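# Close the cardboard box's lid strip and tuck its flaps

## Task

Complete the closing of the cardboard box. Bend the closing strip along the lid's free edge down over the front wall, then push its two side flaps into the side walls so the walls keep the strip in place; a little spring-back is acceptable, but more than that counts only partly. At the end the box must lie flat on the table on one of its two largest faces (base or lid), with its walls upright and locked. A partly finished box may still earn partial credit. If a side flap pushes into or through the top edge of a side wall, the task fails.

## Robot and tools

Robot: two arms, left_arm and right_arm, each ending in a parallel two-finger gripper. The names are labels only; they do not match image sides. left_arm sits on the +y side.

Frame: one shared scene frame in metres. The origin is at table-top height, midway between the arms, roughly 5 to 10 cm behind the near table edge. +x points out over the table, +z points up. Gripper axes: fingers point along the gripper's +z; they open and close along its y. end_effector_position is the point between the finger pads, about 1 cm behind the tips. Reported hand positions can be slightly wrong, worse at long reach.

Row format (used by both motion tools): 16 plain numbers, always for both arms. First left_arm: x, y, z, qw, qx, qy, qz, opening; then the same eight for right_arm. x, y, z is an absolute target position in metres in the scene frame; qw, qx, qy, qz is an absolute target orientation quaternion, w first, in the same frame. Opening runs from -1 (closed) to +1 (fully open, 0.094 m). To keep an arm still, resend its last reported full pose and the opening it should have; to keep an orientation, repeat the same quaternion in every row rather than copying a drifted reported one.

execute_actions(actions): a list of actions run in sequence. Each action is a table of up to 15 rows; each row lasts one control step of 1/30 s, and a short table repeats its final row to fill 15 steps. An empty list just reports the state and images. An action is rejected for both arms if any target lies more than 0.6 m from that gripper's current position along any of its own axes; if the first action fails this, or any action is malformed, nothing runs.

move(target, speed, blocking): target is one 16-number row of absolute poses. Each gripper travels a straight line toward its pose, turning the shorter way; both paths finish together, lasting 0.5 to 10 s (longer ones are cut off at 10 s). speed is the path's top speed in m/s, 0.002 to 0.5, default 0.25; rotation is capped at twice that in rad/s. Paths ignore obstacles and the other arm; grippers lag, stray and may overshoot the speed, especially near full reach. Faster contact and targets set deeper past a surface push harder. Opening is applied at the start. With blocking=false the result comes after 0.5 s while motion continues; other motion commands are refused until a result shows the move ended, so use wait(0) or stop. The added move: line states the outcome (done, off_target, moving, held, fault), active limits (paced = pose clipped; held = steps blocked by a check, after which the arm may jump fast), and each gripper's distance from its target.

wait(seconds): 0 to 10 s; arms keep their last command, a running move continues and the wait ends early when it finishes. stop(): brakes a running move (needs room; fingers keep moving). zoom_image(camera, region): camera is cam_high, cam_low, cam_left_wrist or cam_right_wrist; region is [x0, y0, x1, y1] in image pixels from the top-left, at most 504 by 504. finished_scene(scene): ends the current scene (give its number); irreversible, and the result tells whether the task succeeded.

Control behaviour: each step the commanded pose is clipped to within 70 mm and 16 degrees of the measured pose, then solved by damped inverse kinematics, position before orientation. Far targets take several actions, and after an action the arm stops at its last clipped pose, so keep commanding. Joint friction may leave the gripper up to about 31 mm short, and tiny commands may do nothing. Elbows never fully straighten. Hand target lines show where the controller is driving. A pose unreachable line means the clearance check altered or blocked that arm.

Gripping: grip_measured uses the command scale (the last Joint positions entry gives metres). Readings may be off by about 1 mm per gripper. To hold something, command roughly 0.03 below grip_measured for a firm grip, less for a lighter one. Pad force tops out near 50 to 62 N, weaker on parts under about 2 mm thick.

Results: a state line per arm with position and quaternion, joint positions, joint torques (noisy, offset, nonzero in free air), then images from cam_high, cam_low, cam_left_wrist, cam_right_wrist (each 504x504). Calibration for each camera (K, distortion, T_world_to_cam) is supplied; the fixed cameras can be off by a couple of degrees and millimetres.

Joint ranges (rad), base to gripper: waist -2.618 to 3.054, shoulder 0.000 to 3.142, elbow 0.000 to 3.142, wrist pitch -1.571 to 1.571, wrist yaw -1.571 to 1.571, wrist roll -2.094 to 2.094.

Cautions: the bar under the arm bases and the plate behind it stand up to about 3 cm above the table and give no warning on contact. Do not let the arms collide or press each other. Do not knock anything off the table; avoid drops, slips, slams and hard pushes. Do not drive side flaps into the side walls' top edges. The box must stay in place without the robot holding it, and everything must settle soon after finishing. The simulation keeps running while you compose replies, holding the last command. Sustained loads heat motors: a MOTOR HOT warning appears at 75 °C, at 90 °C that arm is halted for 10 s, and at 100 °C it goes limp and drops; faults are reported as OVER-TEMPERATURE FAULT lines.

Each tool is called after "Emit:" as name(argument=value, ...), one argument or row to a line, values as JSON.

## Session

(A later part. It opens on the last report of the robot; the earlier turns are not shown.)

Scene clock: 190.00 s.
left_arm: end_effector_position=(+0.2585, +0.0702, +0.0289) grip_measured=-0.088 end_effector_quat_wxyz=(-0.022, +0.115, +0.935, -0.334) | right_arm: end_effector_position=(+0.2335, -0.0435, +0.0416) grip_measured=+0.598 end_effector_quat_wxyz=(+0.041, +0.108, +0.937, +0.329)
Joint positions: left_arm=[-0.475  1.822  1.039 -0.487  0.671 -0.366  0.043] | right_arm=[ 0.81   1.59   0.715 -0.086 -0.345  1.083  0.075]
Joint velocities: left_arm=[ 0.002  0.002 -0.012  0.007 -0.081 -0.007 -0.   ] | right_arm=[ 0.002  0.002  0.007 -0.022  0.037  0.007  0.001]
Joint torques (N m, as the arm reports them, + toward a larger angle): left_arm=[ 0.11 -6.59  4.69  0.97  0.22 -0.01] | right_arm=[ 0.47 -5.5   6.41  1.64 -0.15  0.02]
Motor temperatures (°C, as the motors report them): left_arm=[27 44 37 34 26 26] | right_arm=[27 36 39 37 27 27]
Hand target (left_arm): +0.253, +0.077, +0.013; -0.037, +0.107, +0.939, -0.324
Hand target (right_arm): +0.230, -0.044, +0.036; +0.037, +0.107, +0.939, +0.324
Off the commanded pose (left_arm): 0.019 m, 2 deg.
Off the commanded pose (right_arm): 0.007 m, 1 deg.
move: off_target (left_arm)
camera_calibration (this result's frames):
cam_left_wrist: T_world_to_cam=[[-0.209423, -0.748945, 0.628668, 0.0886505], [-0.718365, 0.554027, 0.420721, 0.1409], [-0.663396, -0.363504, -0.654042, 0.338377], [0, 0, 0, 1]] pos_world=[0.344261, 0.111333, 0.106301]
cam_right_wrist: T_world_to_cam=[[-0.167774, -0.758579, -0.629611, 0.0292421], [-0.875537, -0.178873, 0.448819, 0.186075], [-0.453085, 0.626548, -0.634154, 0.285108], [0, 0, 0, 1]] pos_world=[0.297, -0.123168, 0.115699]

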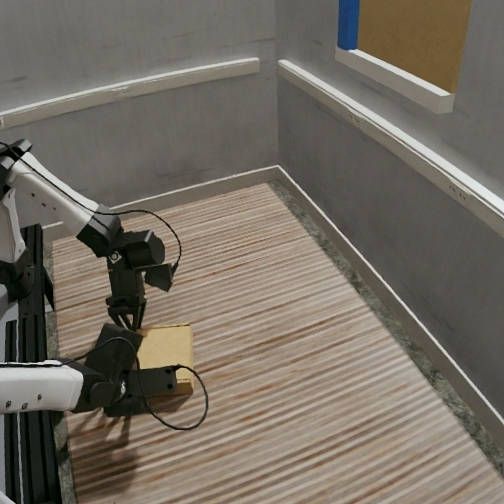

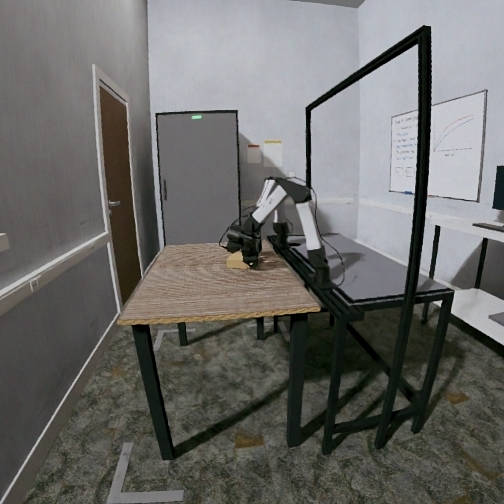

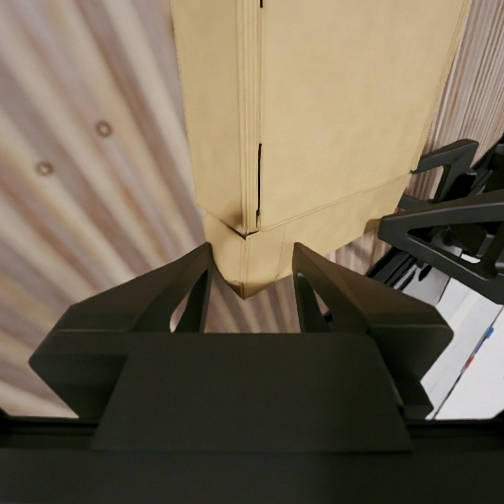

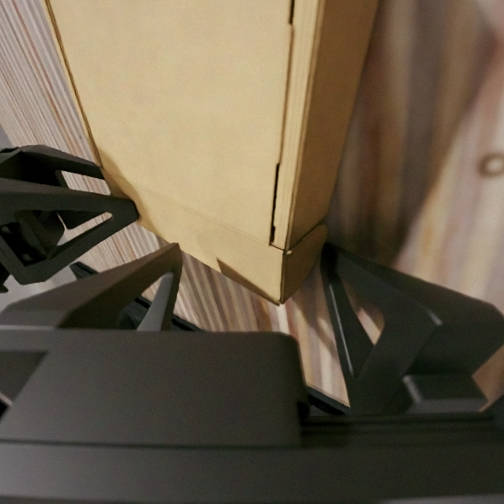

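Emit:
move(
  target=[0.254,0.077,0.016,-0.0368,0.107,0.939,-0.3235,-0.14, 0.230,-0.044,0.036,0.0368,0.107,0.939,0.3235,0.47],
  speed=0.015,
)

Emit:
zoom_image(
  camera="cam_left_wrist",
  region=[130,150,330,320],
)

Emit:
zoom_image(
  camera="cam_right_wrist",
  region=[200,150,400,320],
)

Scene clock: 196.53 s.
left_arm: end_effector_position=(+0.2584, +0.0701, +0.0290) grip_measured=-0.138 end_effector_quat_wxyz=(-0.022, +0.115, +0.935, -0.334) | right_arm: end_effector_position=(+0.2333, -0.0437, +0.0414) grip_measured=+0.472 end_effector_quat_wxyz=(+0.041, +0.108, +0.938, +0.328)
Joint positions: left_arm=[-0.475  1.822  1.039 -0.487  0.672 -0.366  0.041] | right_arm=[ 0.81   1.59   0.715 -0.087 -0.345  1.083  0.069]
Joint velocities: left_arm=[-0.012 -0.007  0.007  0.051  0.022 -0.007  0.001] | right_arm=[ 0.012  0.002  0.002 -0.051 -0.037 -0.007  0.001]
Joint torques (N m, as the arm reports them, + toward a larger angle): left_arm=[ 0.12 -7.24  5.22  0.84  0.2   0.01] | right_arm=[ 0.63 -5.53  6.28  1.62 -0.11  0.01]
Motor temperatures (°C, as the motors report them): left_arm=[27 44 37 34 26 26] | right_arm=[27 36 39 37 27 27]
Hand target (left_arm): +0.253, +0.077, +0.017; -0.037, +0.107, +0.939, -0.324
Hand target (right_arm): +0.230, -0.044, +0.036; +0.037, +0.107, +0.939, +0.324
Off the commanded pose (left_arm): 0.015 m, 2 deg.
Off the commanded pose (right_arm): 0.006 m, 1 deg.
move: off_target (left_arm)
camera_calibration (this result's frames):
cam_left_wrist: T_world_to_cam=[[-0.209297, -0.748281, 0.6295, 0.088363], [-0.717968, 0.554643, 0.420587, 0.140702], [-0.663865, -0.363933, -0.653327, 0.338467], [0, 0, 0, 1]] pos_world=[0.34421, 0.11126, 0.106328]
cam_right_wrist: T_world_to_cam=[[-0.168296, -0.759071, -0.628878, 0.0290744], [-0.87516, -0.178528, 0.449691, 0.185862], [-0.45362, 0.62605, -0.634264, 0.285141], [0, 0, 0, 1]] pos_world=[0.296898, -0.123262, 0.115558]

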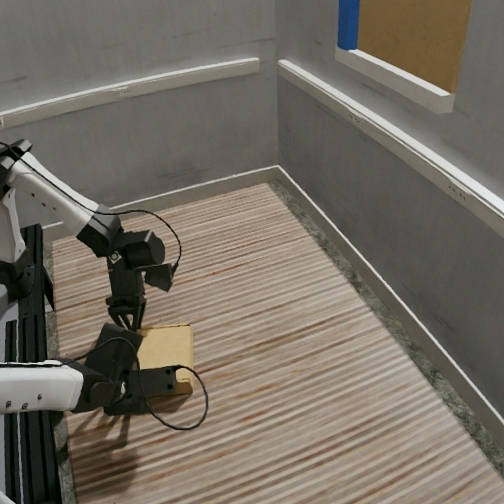

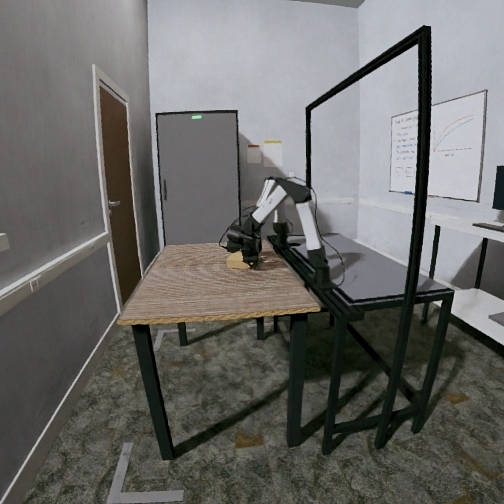

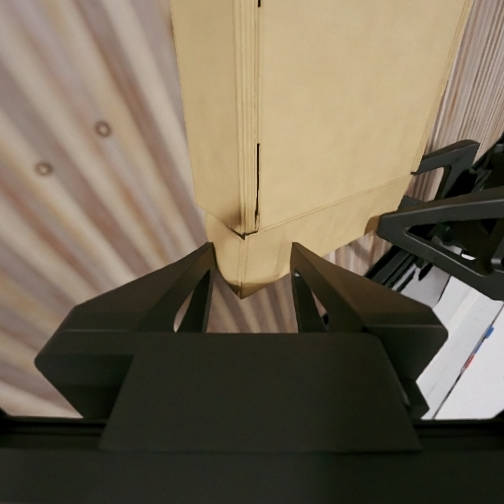

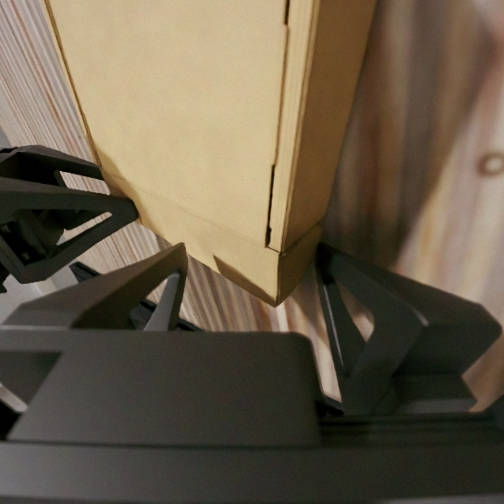

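Region (130, 150, 330, 320) of cam_left_wrist's 504x504 image, scaled by 2.520, with more detail than that image has; it fills the top 428 rows of this view, and the rest is white.

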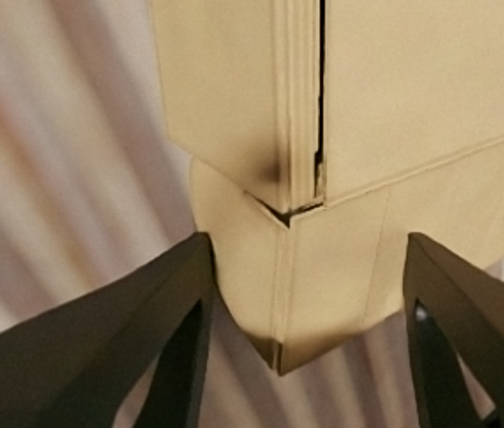

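Region (200, 150, 400, 320) of cam_right_wrist's 504x504 image, scaled by 2.520, with more detail than that image has; it fills the top 428 rows of this view, and the rest is white.

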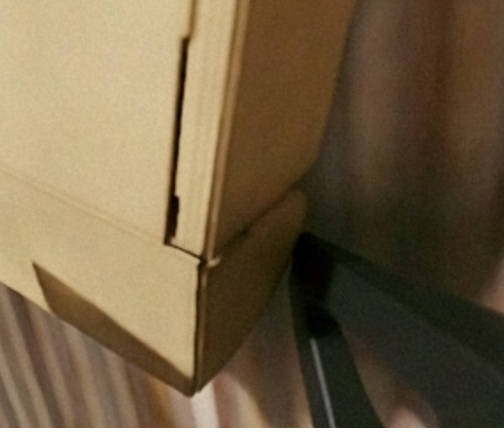

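Emit:
move(
  target=[0.254,0.077,0.022,-0.0368,0.107,0.939,-0.3235,-0.14, 0.226,-0.043,0.040,0.0368,0.107,0.939,0.3235,0.40],
  speed=0.015,
)

Emit:
zoom_image(
  camera="cam_left_wrist",
  region=[130,150,330,320],
)

Emit:
zoom_image(
  camera="cam_right_wrist",
  region=[200,150,400,320],
)

Scene clock: 201.77 s.
left_arm: end_effector_position=(+0.2583, +0.0702, +0.0290) grip_measured=-0.138 end_effector_quat_wxyz=(-0.022, +0.116, +0.935, -0.334) | right_arm: end_effector_position=(+0.2309, -0.0429, +0.0404) grip_measured=+0.402 end_effector_quat_wxyz=(+0.040, +0.107, +0.939, +0.325)
Joint positions: left_arm=[-0.475  1.822  1.039 -0.488  0.672 -0.365  0.041] | right_arm=[ 0.82   1.59   0.715 -0.092 -0.337  1.089  0.066]
Joint velocities: left_arm=[-0.012 -0.007 -0.007  0.037  0.007  0.051  0.   ] | right_arm=[-0.002 -0.012  0.007  0.022 -0.022  0.037 -0.   ]
Joint torques (N m, as the arm reports them, + toward a larger angle): left_arm=[ 0.15 -8.11  5.96  0.62  0.22 -0.01] | right_arm=[ 0.77 -6.89  6.18  1.53 -0.09  0.07]
Motor temperatures (°C, as the motors report them): left_arm=[27 44 37 34 26 26] | right_arm=[27 36 39 37 27 27]
Hand target (left_arm): +0.254, +0.077, +0.022; -0.037, +0.107, +0.939, -0.324
Hand target (right_arm): +0.226, -0.043, +0.040; +0.037, +0.107, +0.939, +0.324
Off the commanded pose (left_arm): 0.011 m, 2 deg.
Off the commanded pose (right_arm): 0.005 m, 0 deg.
move: off_target (left_arm)
camera_calibration (this result's frames):
cam_left_wrist: T_world_to_cam=[[-0.210342, -0.74816, 0.629295, 0.088686], [-0.717444, 0.555393, 0.420492, 0.140396], [-0.664102, -0.363036, -0.653585, 0.338386], [0, 0, 0, 1]] pos_world=[0.344103, 0.111223, 0.106319]
cam_right_wrist: T_world_to_cam=[[-0.169156, -0.763897, -0.622775, 0.0283324], [-0.873938, -0.175872, 0.453101, 0.18399], [-0.455651, 0.620911, -0.637849, 0.283294], [0, 0, 0, 1]] pos_world=[0.294672, -0.121899, 0.114977]

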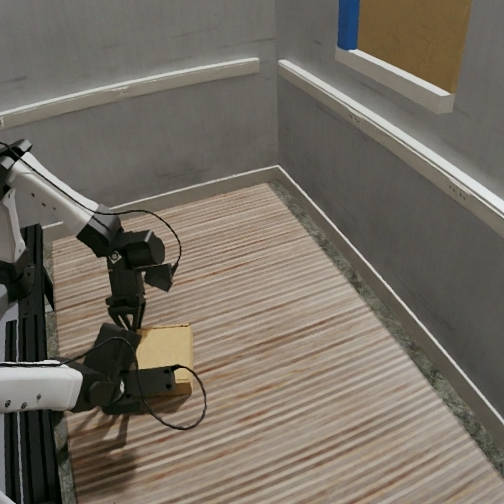

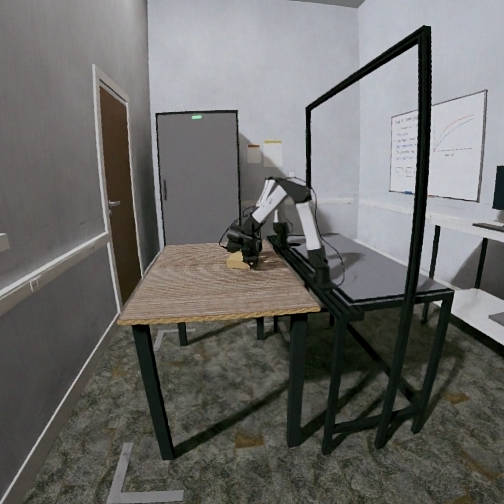

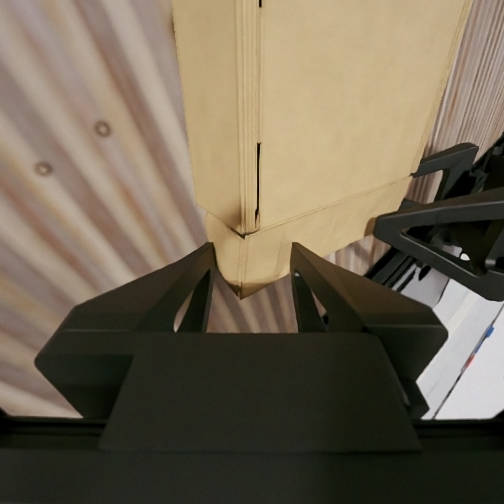

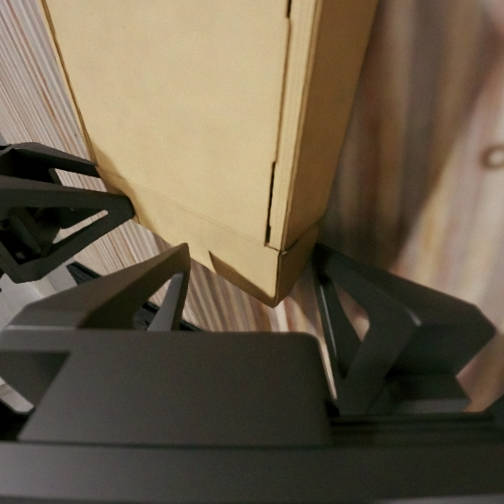

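Region (130, 150, 330, 320) of cam_left_wrist's 504x504 image, scaled by 2.520, with more detail than that image has; it fills the top 428 rows of this view, and the rest is white.

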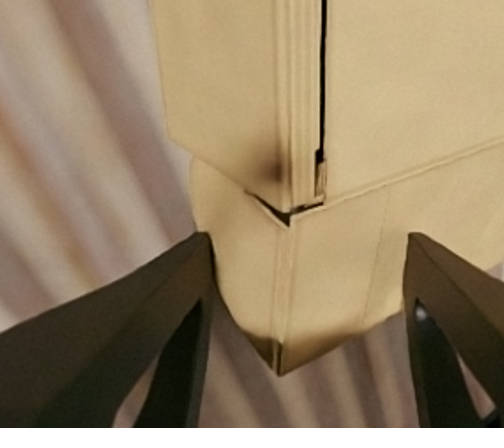

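Region (200, 150, 400, 320) of cam_right_wrist's 504x504 image, scaled by 2.520, with more detail than that image has; it fills the top 428 rows of this view, and the rest is white.

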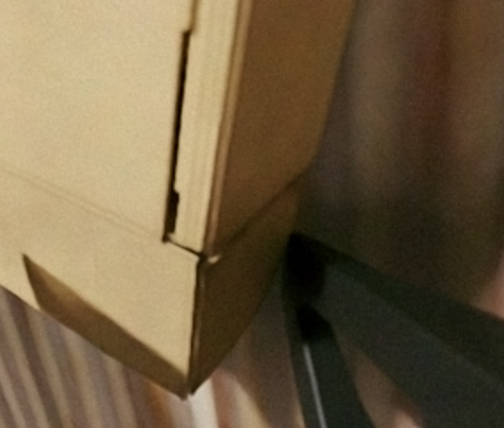

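Emit:
move(
  target=[0.254,0.077,0.008,-0.0368,0.107,0.939,-0.3235,-0.14, 0.232,-0.044,0.040,0.0368,0.107,0.939,0.3235,0.37],
  speed=0.015,
)

Emit:
zoom_image(
  camera="cam_left_wrist",
  region=[130,150,330,320],
)

Emit:
zoom_image(
  camera="cam_right_wrist",
  region=[200,150,400,320],
)

Scene clock: 209.03 s.
left_arm: end_effector_position=(+0.2598, +0.0690, +0.0288) grip_measured=-0.138 end_effector_quat_wxyz=(-0.017, +0.118, +0.934, -0.338) | right_arm: end_effector_position=(+0.2305, -0.0434, +0.0400) grip_measured=+0.372 end_effector_quat_wxyz=(+0.039, +0.108, +0.939, +0.323)
Joint positions: left_arm=[-0.475  1.822  1.034 -0.469  0.674 -0.364  0.041] | right_arm=[ 0.82   1.59   0.715 -0.095 -0.337  1.089  0.064]
Joint velocities: left_arm=[ 0.012  0.002 -0.002 -0.037  0.037  0.007 -0.001] | right_arm=[-0.012 -0.002  0.007 -0.022  0.007  0.022 -0.   ]
Joint torques (N m, as the arm reports them, + toward a larger angle): left_arm=[ 0.09 -6.04  4.55  0.99  0.18 -0.03] | right_arm=[-0.88 -6.    7.32  1.49 -0.14 -0.07]
Motor temperatures (°C, as the motors report them): left_arm=[27 44 37 34 26 26] | right_arm=[27 36 39 37 27 27]
Hand target (left_arm): +0.253, +0.077, +0.009; -0.037, +0.107, +0.939, -0.324
Hand target (right_arm): +0.232, -0.044, +0.040; +0.037, +0.107, +0.939, +0.324
Off the commanded pose (left_arm): 0.023 m, 3 deg.
Off the commanded pose (right_arm): 0.002 m, 0 deg.
move: off_target (left_arm)
camera_calibration (this result's frames):
cam_left_wrist: T_world_to_cam=[[-0.218151, -0.742711, 0.63308, 0.0898141], [-0.721288, 0.559677, 0.408051, 0.143267], [-0.657384, -0.367616, -0.657803, 0.33754], [0, 0, 0, 1]] pos_world=[0.344823, 0.110608, 0.106715]
cam_right_wrist: T_world_to_cam=[[-0.170912, -0.765231, -0.620653, 0.027927], [-0.873016, -0.174407, 0.45544, 0.183518], [-0.456763, 0.61968, -0.638251, 0.283352], [0, 0, 0, 1]] pos_world=[0.294412, -0.12221, 0.114601]

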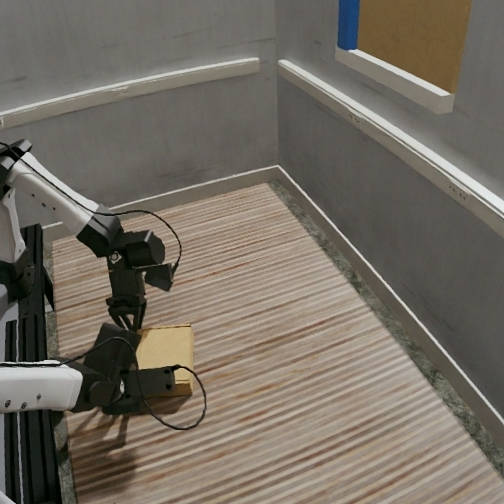

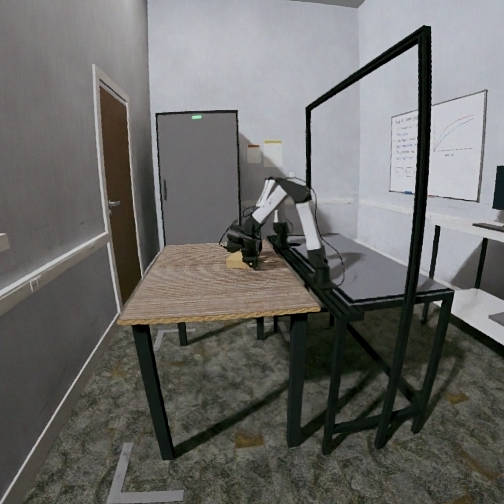

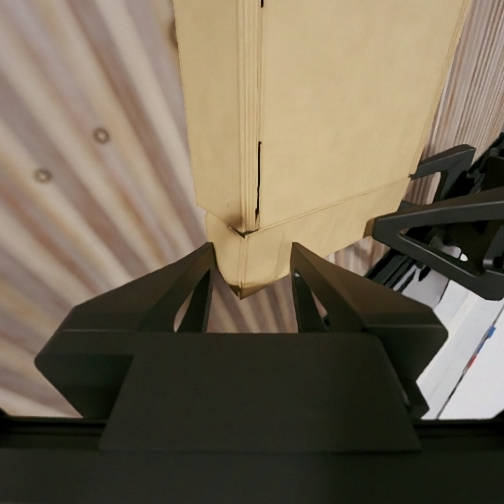

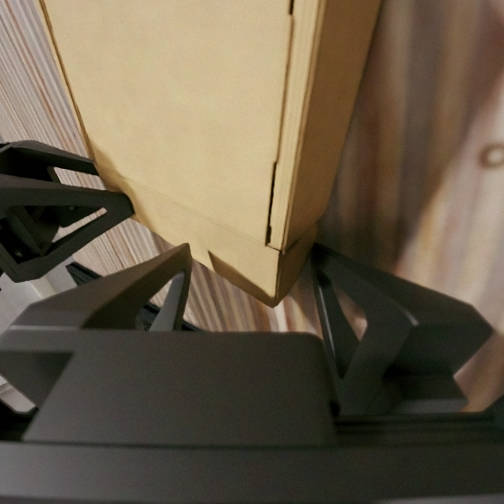

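Region (130, 150, 330, 320) of cam_left_wrist's 504x504 image, scaled by 2.520, with more detail than that image has; it fills the top 428 rows of this view, and the rest is white.

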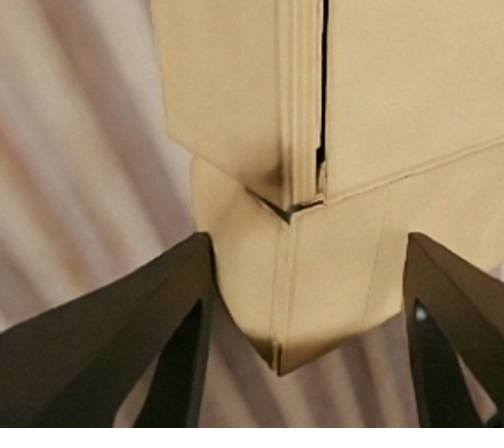

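Region (200, 150, 400, 320) of cam_right_wrist's 504x504 image, scaled by 2.520, with more detail than that image has; it fills the top 428 rows of this view, and the rest is white.

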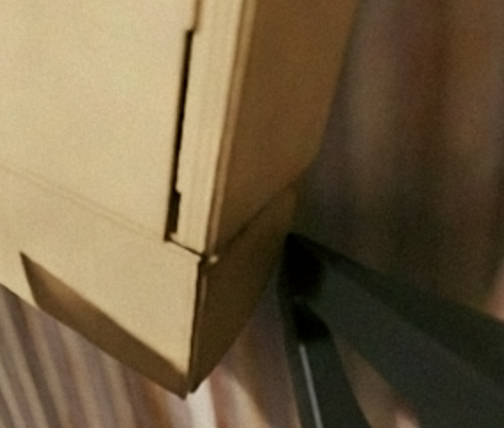

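Emit:
execute_actions(
  actions=[
    [[0.254,0.077,0.008,-0.0368,0.107,0.939,-0.3235,-0.14, 0.232,-0.044,0.040,0.0368,0.107,0.939,0.3235,0.40]],
    [[0.254,0.077,0.008,-0.0368,0.107,0.939,-0.3235,-0.14, 0.232,-0.044,0.040,0.0368,0.107,0.939,0.3235,0.43]],
    [[0.254,0.077,0.008,-0.0368,0.107,0.939,-0.3235,-0.14, 0.232,-0.044,0.040,0.0368,0.107,0.939,0.3235,0.46]],
  ],
)

Emit:
zoom_image(
  camera="cam_left_wrist",
  region=[130,150,330,320],
)

Emit:
zoom_image(
  camera="cam_right_wrist",
  region=[200,150,400,320],
)

Scene clock: 217.10 s.
left_arm: end_effector_position=(+0.2599, +0.0690, +0.0288) grip_measured=-0.138 end_effector_quat_wxyz=(-0.017, +0.118, +0.934, -0.338) | right_arm: end_effector_position=(+0.2305, -0.0434, +0.0400) grip_measured=+0.458 end_effector_quat_wxyz=(+0.039, +0.108, +0.939, +0.323)
Joint positions: left_arm=[-0.475  1.822  1.034 -0.468  0.674 -0.364  0.04 ] | right_arm=[ 0.82   1.59   0.715 -0.095 -0.337  1.089  0.068]
Joint velocities: left_arm=[ 0.012 -0.012  0.012 -0.051  0.022 -0.022 -0.001] | right_arm=[ 0.022 -0.007 -0.007 -0.081  0.037 -0.022  0.   ]
Joint torques (N m, as the arm reports them, + toward a larger angle): left_arm=[ 0.03 -6.03  4.57  0.98  0.18 -0.03] | right_arm=[-0.79 -5.95  7.18  1.49 -0.16 -0.05]
Motor temperatures (°C, as the motors report them): left_arm=[27 43 37 34 26 26] | right_arm=[27 36 39 37 27 27]
Hand target (left_arm): +0.253, +0.077, +0.009; -0.037, +0.107, +0.939, -0.324
Hand target (right_arm): +0.232, -0.044, +0.040; +0.037, +0.107, +0.939, +0.324
Off the commanded pose (left_arm): 0.023 m, 3 deg.
Off the commanded pose (right_arm): 0.002 m, 0 deg.
camera_calibration (this result's frames):
cam_left_wrist: T_world_to_cam=[[-0.218589, -0.742468, 0.633214, 0.089852], [-0.721545, 0.559848, 0.407362, 0.143463], [-0.656957, -0.367848, -0.6581, 0.337541], [0, 0, 0, 1]] pos_world=[0.344905, 0.110559, 0.106799]
cam_right_wrist: T_world_to_cam=[[-0.170912, -0.765231, -0.620653, 0.027927], [-0.873016, -0.174407, 0.45544, 0.183518], [-0.456763, 0.61968, -0.638251, 0.283352], [0, 0, 0, 1]] pos_world=[0.294412, -0.12221, 0.114601]

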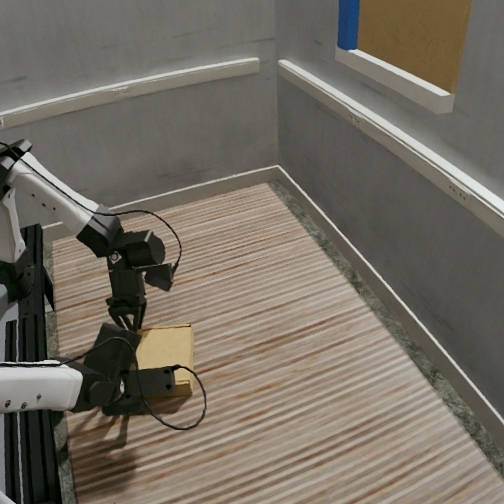

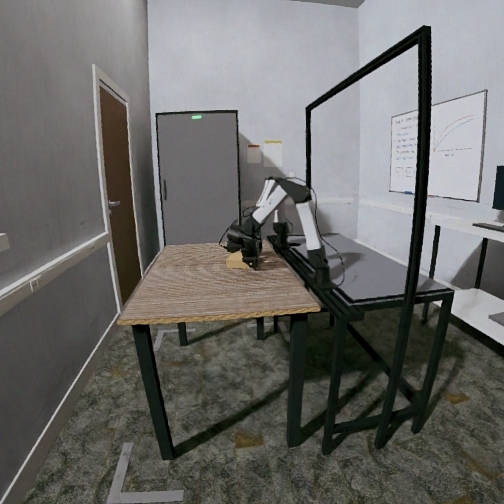

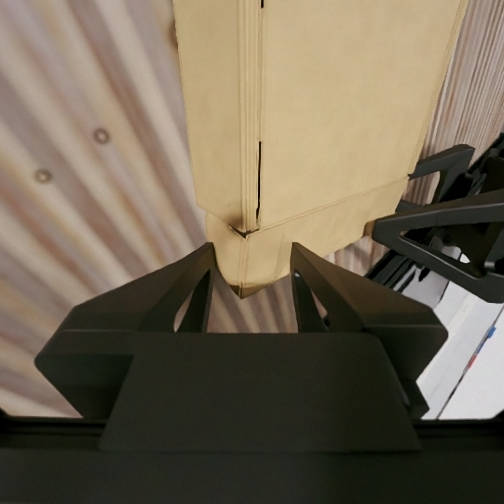

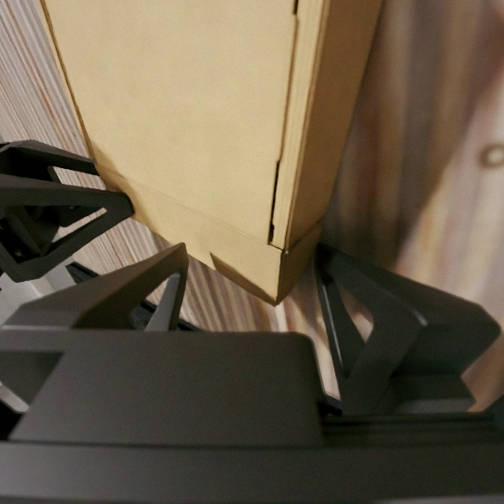

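Region (130, 150, 330, 320) of cam_left_wrist's 504x504 image, scaled by 2.520, with more detail than that image has; it fills the top 428 rows of this view, and the rest is white.

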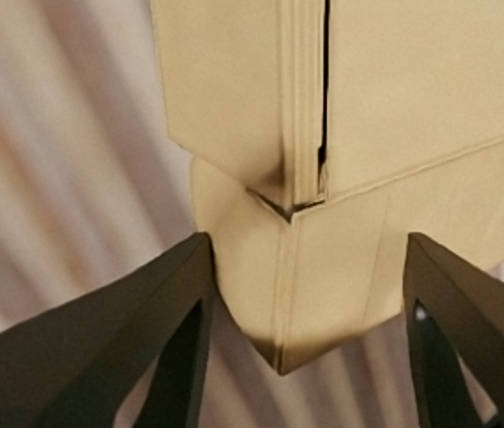

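Region (200, 150, 400, 320) of cam_right_wrist's 504x504 image, scaled by 2.520, with more detail than that image has; it fills the top 428 rows of this view, and the rest is white.

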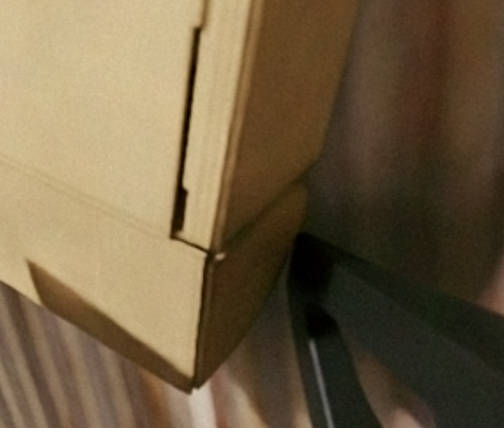

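Emit:
move(
  target=[0.258,0.076,0.010,0.0452,0.1348,0.9386,-0.313,-0.14, 0.236,-0.045,0.040,0.0368,0.107,0.939,0.3235,0.44],
  speed=0.03,
)

Emit:
zoom_image(
  camera="cam_left_wrist",
  region=[130,150,330,320],
)

Emit:
zoom_image(
  camera="cam_right_wrist",
  region=[200,150,400,320],
)

Scene clock: 224.87 s.
left_arm: end_effector_position=(+0.2600, +0.0685, +0.0186) grip_measured=-0.139 end_effector_quat_wxyz=(+0.039, +0.141, +0.931, -0.335) | right_arm: end_effector_position=(+0.2333, -0.0457, +0.0403) grip_measured=+0.442 end_effector_quat_wxyz=(+0.040, +0.108, +0.939, +0.325)
Joint positions: left_arm=[-0.498  1.782  0.919 -0.283  0.618 -0.368  0.04 ] | right_arm=[ 0.806  1.59   0.715 -0.096 -0.345  1.079  0.068]
Joint velocities: left_arm=[-0.007  0.007 -0.022  0.051  0.007 -0.022 -0.001] | right_arm=[ 0.002 -0.007  0.017  0.007  0.007 -0.007 -0.001]
Joint torques (N m, as the arm reports them, + toward a larger angle): left_arm=[-0.8  -9.11  4.28  1.12 -0.2  -0.1 ] | right_arm=[-0.96 -5.42  7.99  1.44 -0.2  -0.12]
Motor temperatures (°C, as the motors report them): left_arm=[27 43 36 34 26 26] | right_arm=[27 36 40 37 27 27]
Hand target (left_arm): +0.257, +0.076, +0.010; +0.044, +0.136, +0.939, -0.313
Hand target (right_arm): +0.236, -0.045, +0.040; +0.037, +0.107, +0.939, +0.324
Off the commanded pose (left_arm): 0.012 m, 3 deg.
Off the commanded pose (right_arm): 0.003 m, 0 deg.
move: off_target (left_arm)
camera_calibration (this result's frames):
cam_left_wrist: T_world_to_cam=[[-0.29661, -0.734804, 0.609989, 0.116155], [-0.761655, 0.567337, 0.313066, 0.159659], [-0.576111, -0.371743, -0.727945, 0.311263], [0, 0, 0, 1]] pos_world=[0.33538, 0.11048, 0.105745]
cam_right_wrist: T_world_to_cam=[[-0.170946, -0.763219, -0.623117, 0.0269935], [-0.873899, -0.174641, 0.453653, 0.185723], [-0.455058, 0.622091, -0.637122, 0.28597], [0, 0, 0, 1]] pos_world=[0.297051, -0.124863, 0.114764]

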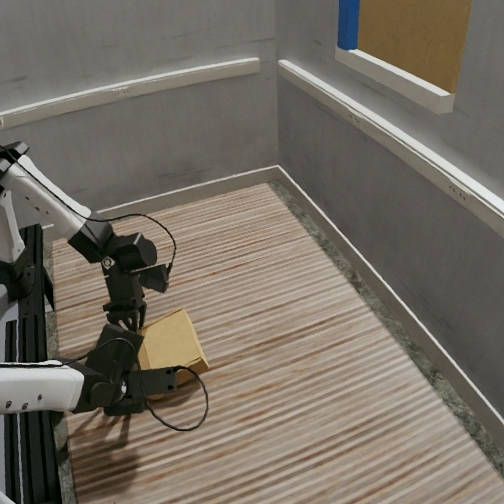

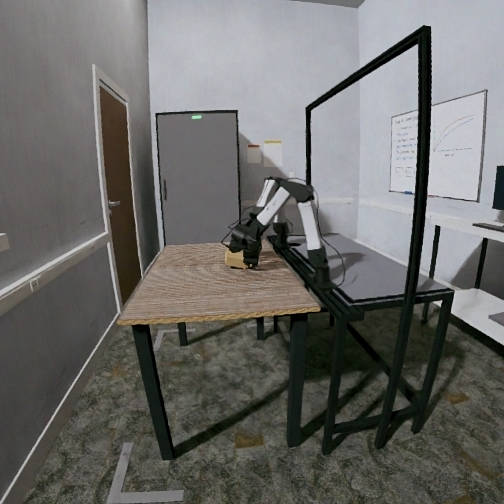

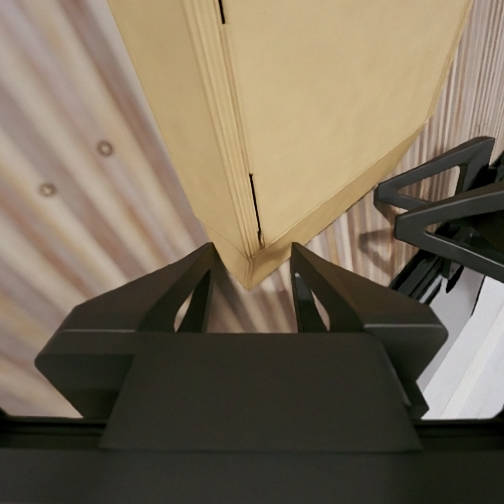

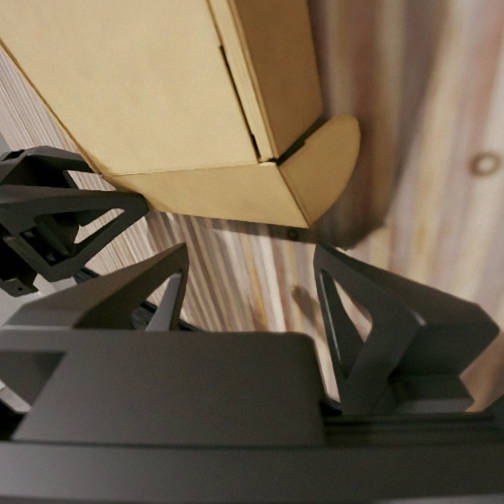

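Region (130, 150, 330, 320) of cam_left_wrist's 504x504 image, scaled by 2.520, with more detail than that image has; it fills the top 428 rows of this view, and the rest is white.

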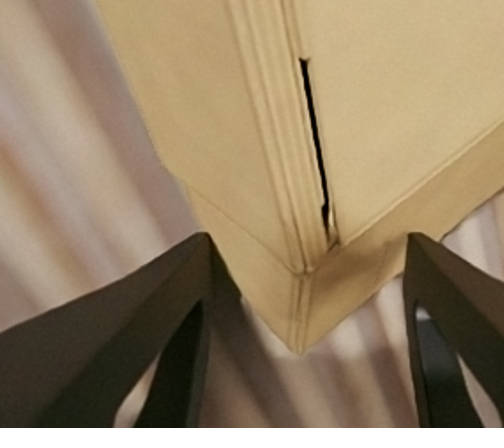

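Region (200, 150, 400, 320) of cam_right_wrist's 504x504 image, scaled by 2.520, with more detail than that image has; it fills the top 428 rows of this view, and the rest is white.

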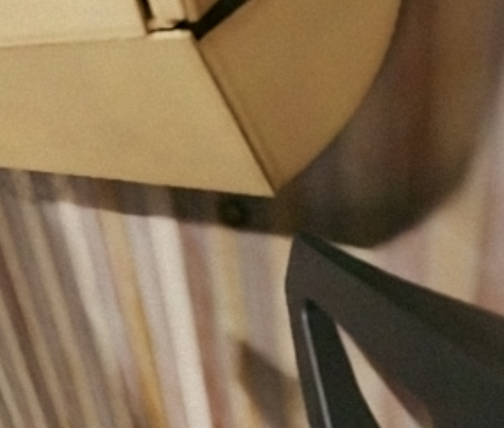

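Emit:
move(
  target=[0.258,0.076,0.046,0,0,0.9455,-0.3256,0.0, 0.235,-0.075,0.085,0,0,0.9455,0.3256,0.2],
  speed=0.04,
)

Scene clock: 231.27 s.
left_arm: end_effector_position=(+0.2530, +0.0748, +0.0346) grip_measured=-0.002 end_effector_quat_wxyz=(-0.012, +0.004, +0.946, -0.325) | right_arm: end_effector_position=(+0.2291, -0.0781, +0.0724) grip_measured=+0.202 end_effector_quat_wxyz=(-0.010, +0.005, +0.949, +0.315)
Joint positions: left_arm=[-0.499  1.716  0.929 -0.379  0.599 -0.651  0.047] | right_arm=[ 0.659  1.534  0.852 -0.482 -0.524  0.716  0.056]
Joint velocities: left_arm=[-0.002 -0.012  0.012 -0.007  0.037  0.007  0.   ] | right_arm=[-0.002 -0.022 -0.002 -0.007 -0.007 -0.007 -0.   ]
Joint torques (N m, as the arm reports them, + toward a larger angle): left_arm=[  0.04 -10.03   7.59   0.84   0.1   -0.13] | right_arm=[-0.78 -7.02  8.97  1.08 -0.3  -0.11]
Motor temperatures (°C, as the motors report them): left_arm=[27 44 37 34 26 26] | right_arm=[27 36 40 37 27 27]
Hand target (left_arm): +0.258, +0.075, +0.046; +0.000, -0.000, +0.945, -0.326
Hand target (right_arm): +0.235, -0.076, +0.085; +0.001, -0.000, +0.946, +0.325
Off the commanded pose (left_arm): 0.012 m, 1 deg.
Off the commanded pose (right_arm): 0.014 m, 2 deg.
move: off_target (left_arm, right_arm)
camera_calibration (this result's frames):
cam_left_wrist: T_world_to_cam=[[-0.00850577, -0.788932, 0.614421, 0.0399458], [-0.79645, 0.376879, 0.472896, 0.163255], [-0.604645, -0.485333, -0.631551, 0.333587], [0, 0, 0, 1]] pos_world=[0.332066, 0.131888, 0.108931]
cam_right_wrist: T_world_to_cam=[[-0.0106914, -0.797533, -0.603181, -0.0193412], [-0.799518, -0.355462, 0.484167, 0.128459], [-0.600547, 0.487431, -0.633841, 0.347251], [0, 0, 0, 1]] pos_world=[0.311039, -0.139024, 0.14624]

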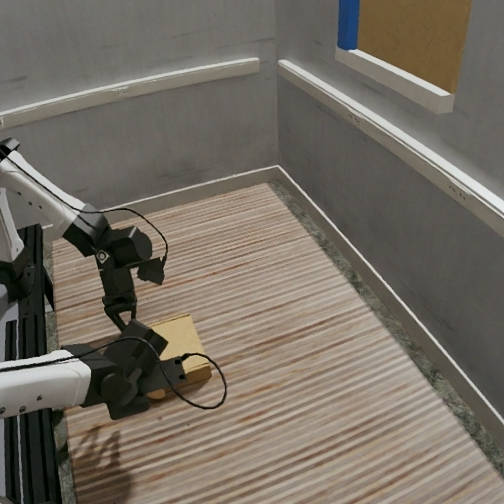

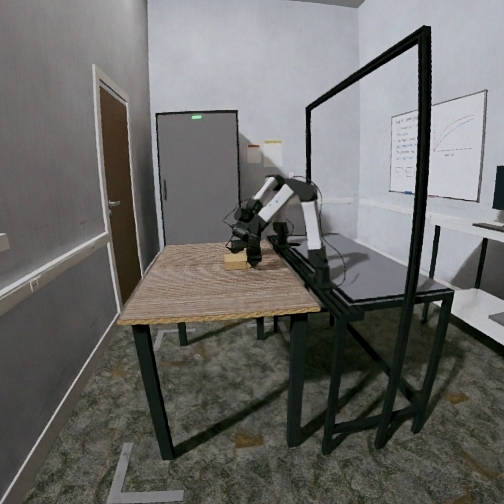

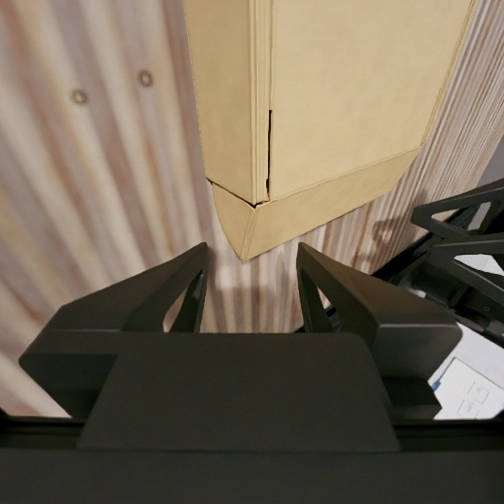

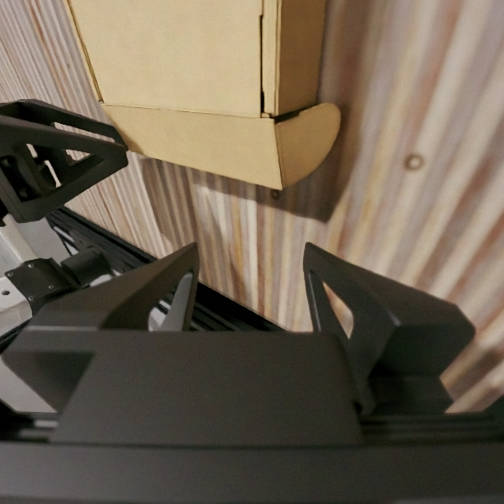

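Emit:
move(
  target=[0.305,0.072,0.06,0,0,0.9455,-0.3256,0.0, 0.278,-0.092,0.062,0,0,0.9455,0.3256,0.2],
  speed=0.05,
)

Emit:
move(
  target=[0.305,0.066,0.008,0,0,0.9455,-0.3256,0.0, 0.272,-0.076,0.036,0,0,0.9455,0.3256,0.2],
  speed=0.03,
)

Emit:
zoom_image(
  camera="cam_right_wrist",
  region=[170,150,370,320],
)

Scene clock: 239.10 s.
left_arm: end_effector_position=(+0.3051, +0.0697, +0.0632) grip_measured=-0.002 end_effector_quat_wxyz=(+0.013, +0.005, +0.944, -0.329) | right_arm: end_effector_position=(+0.2719, -0.0954, +0.0590) grip_measured=+0.202 end_effector_quat_wxyz=(-0.001, +0.004, +0.947, +0.320)
Joint positions: left_arm=[-0.44   1.8    1.157 -0.509  0.603 -0.596  0.047] | right_arm=[ 0.529  1.665  0.933 -0.484 -0.571  0.578  0.056]
Joint velocities: left_arm=[ 0.002 -0.007 -0.012 -0.037 -0.022 -0.051 -0.   ] | right_arm=[-0.012 -0.012  0.012  0.022 -0.022 -0.066 -0.   ]
Joint torques (N m, as the arm reports them, + toward a larger angle): left_arm=[ 0.51 -7.56  8.08  0.85  0.32 -0.01] | right_arm=[-0.56 -5.84  8.84  1.1  -0.28 -0.04]
Motor temperatures (°C, as the motors report them): left_arm=[27 45 37 34 26 26] | right_arm=[27 37 41 36 27 27]
Hand target (left_arm): +0.306, +0.072, +0.059; +0.001, -0.001, +0.945, -0.327
Hand target (right_arm): +0.278, -0.093, +0.062; +0.001, +0.000, +0.946, +0.325
Off the commanded pose (left_arm): 0.004 m, 2 deg.
Off the commanded pose (right_arm): 0.008 m, 1 deg.
move: done
camera_calibration (this result's frames):
cam_left_wrist: T_world_to_cam=[[-0.0264954, -0.783515, 0.620807, 0.0235445], [-0.823221, 0.36941, 0.431096, 0.204427], [-0.567103, -0.499639, -0.654794, 0.37165], [0, 0, 0, 1]] pos_world=[0.379676, 0.128621, 0.14061]
cam_right_wrist: T_world_to_cam=[[-0.00337881, -0.791529, -0.611122, -0.0416912], [-0.808665, -0.35734, 0.467299, 0.166285], [-0.588259, 0.495772, -0.638875, 0.370647], [0, 0, 0, 1]] pos_world=[0.352365, -0.157336, 0.133614]

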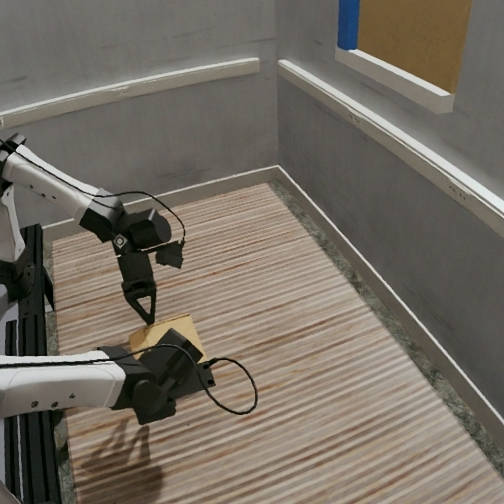

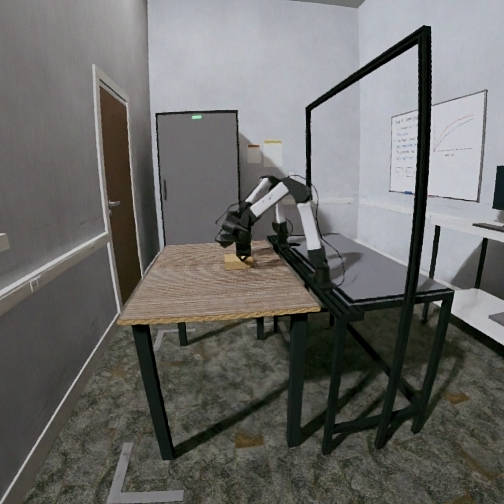

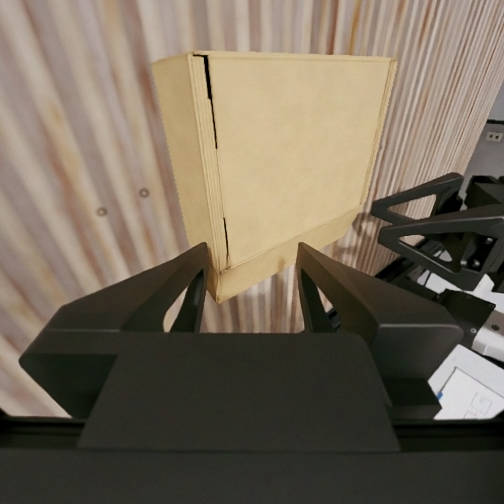

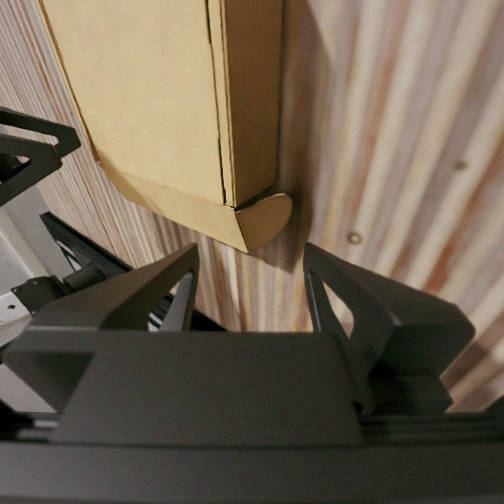

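Scene clock: 241.23 s.
left_arm: end_effector_position=(+0.3144, +0.0617, +0.0297) grip_measured=-0.001 end_effector_quat_wxyz=(+0.022, +0.010, +0.940, -0.341) | right_arm: end_effector_position=(+0.2810, -0.0730, +0.0498) grip_measured=+0.202 end_effector_quat_wxyz=(+0.015, -0.005, +0.941, +0.337)
Joint positions: left_arm=[-0.445  1.891  1.113 -0.34   0.614 -0.604  0.047] | right_arm=[ 0.572  1.724  0.933 -0.352 -0.57   0.622  0.056]
Joint velocities: left_arm=[ 0.007 -0.007 -0.002  0.022 -0.081 -0.11   0.   ] | right_arm=[ 0.007 -0.002 -0.017 -0.007 -0.022 -0.051 -0.001]
Joint torques (N m, as the arm reports them, + toward a larger angle): left_arm=[-1.   -7.58  4.61  1.14  0.12 -0.14] | right_arm=[ 0.7  -6.23  5.04  1.27 -0.21  0.06]
Motor temperatures (°C, as the motors report them): left_arm=[27 45 37 34 26 26] | right_arm=[27 37 41 36 27 27]
Hand target (left_arm): +0.304, +0.067, +0.009; +0.000, +0.000, +0.946, -0.325
Hand target (right_arm): +0.272, -0.076, +0.036; -0.000, -0.000, +0.945, +0.326
Off the commanded pose (left_arm): 0.024 m, 3 deg.
Off the commanded pose (right_arm): 0.017 m, 2 deg.
move: off_target (left_arm, right_arm)
camera_calibration (this result's frames):
cam_left_wrist: T_world_to_cam=[[-0.0427455, -0.767983, 0.639042, 0.041941], [-0.829524, 0.383772, 0.405721, 0.231319], [-0.556833, -0.512758, -0.653465, 0.348567], [0, 0, 0, 1]] pos_world=[0.387771, 0.122167, 0.107124]
cam_right_wrist: T_world_to_cam=[[0.026268, -0.769349, -0.638289, -0.0349297], [-0.821924, -0.380053, 0.424264, 0.190183], [-0.568991, 0.513481, -0.64233, 0.355061], [0, 0, 0, 1]] pos_world=[0.35926, -0.136911, 0.125084]

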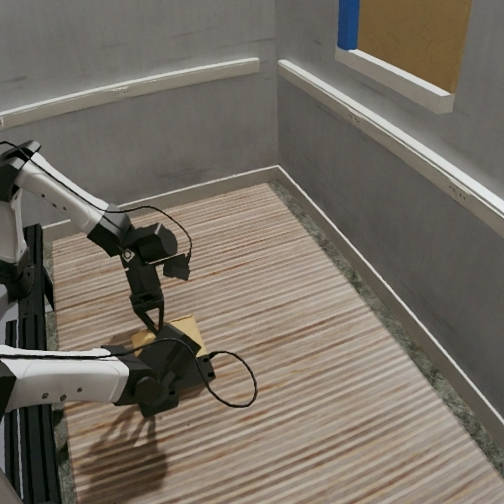

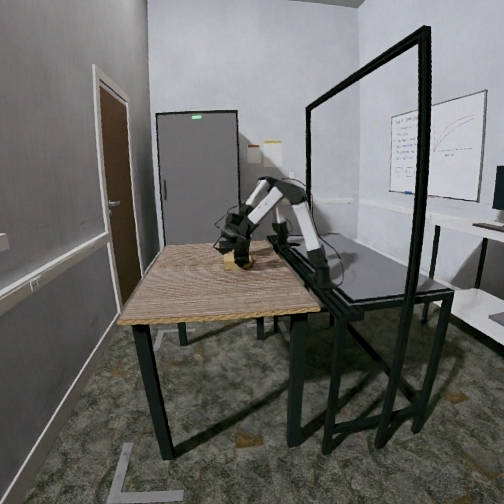

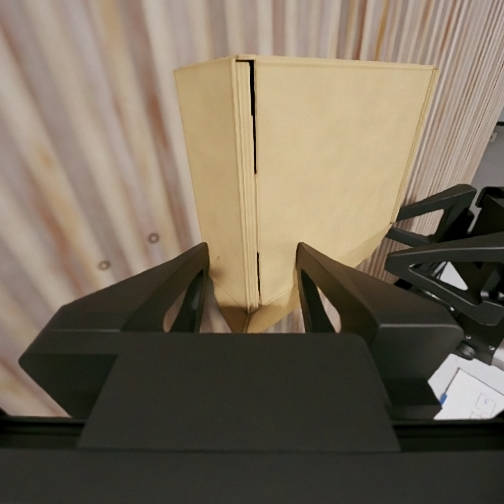

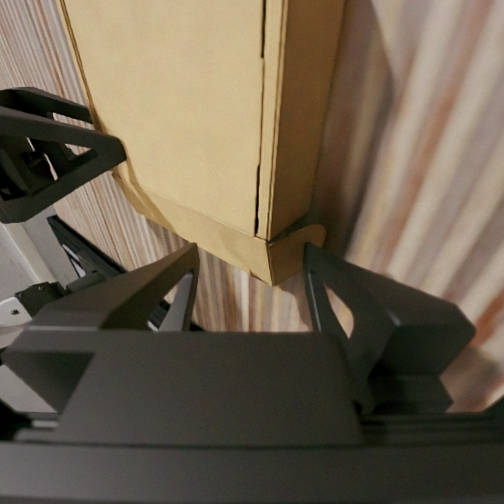

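Region (170, 150, 370, 320) of cam_right_wrist's 504x504 image, scaled by 2.520, with more detail than that image has; it fills the top 428 rows of this view, and the rest is white.

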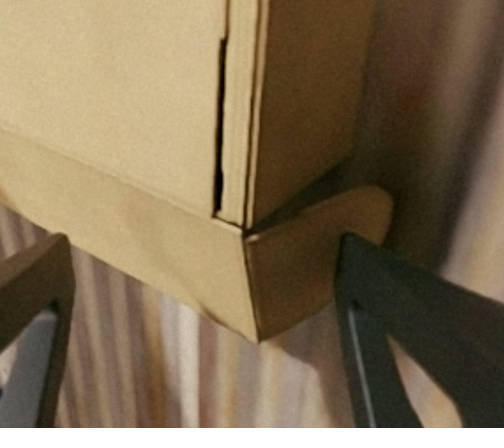

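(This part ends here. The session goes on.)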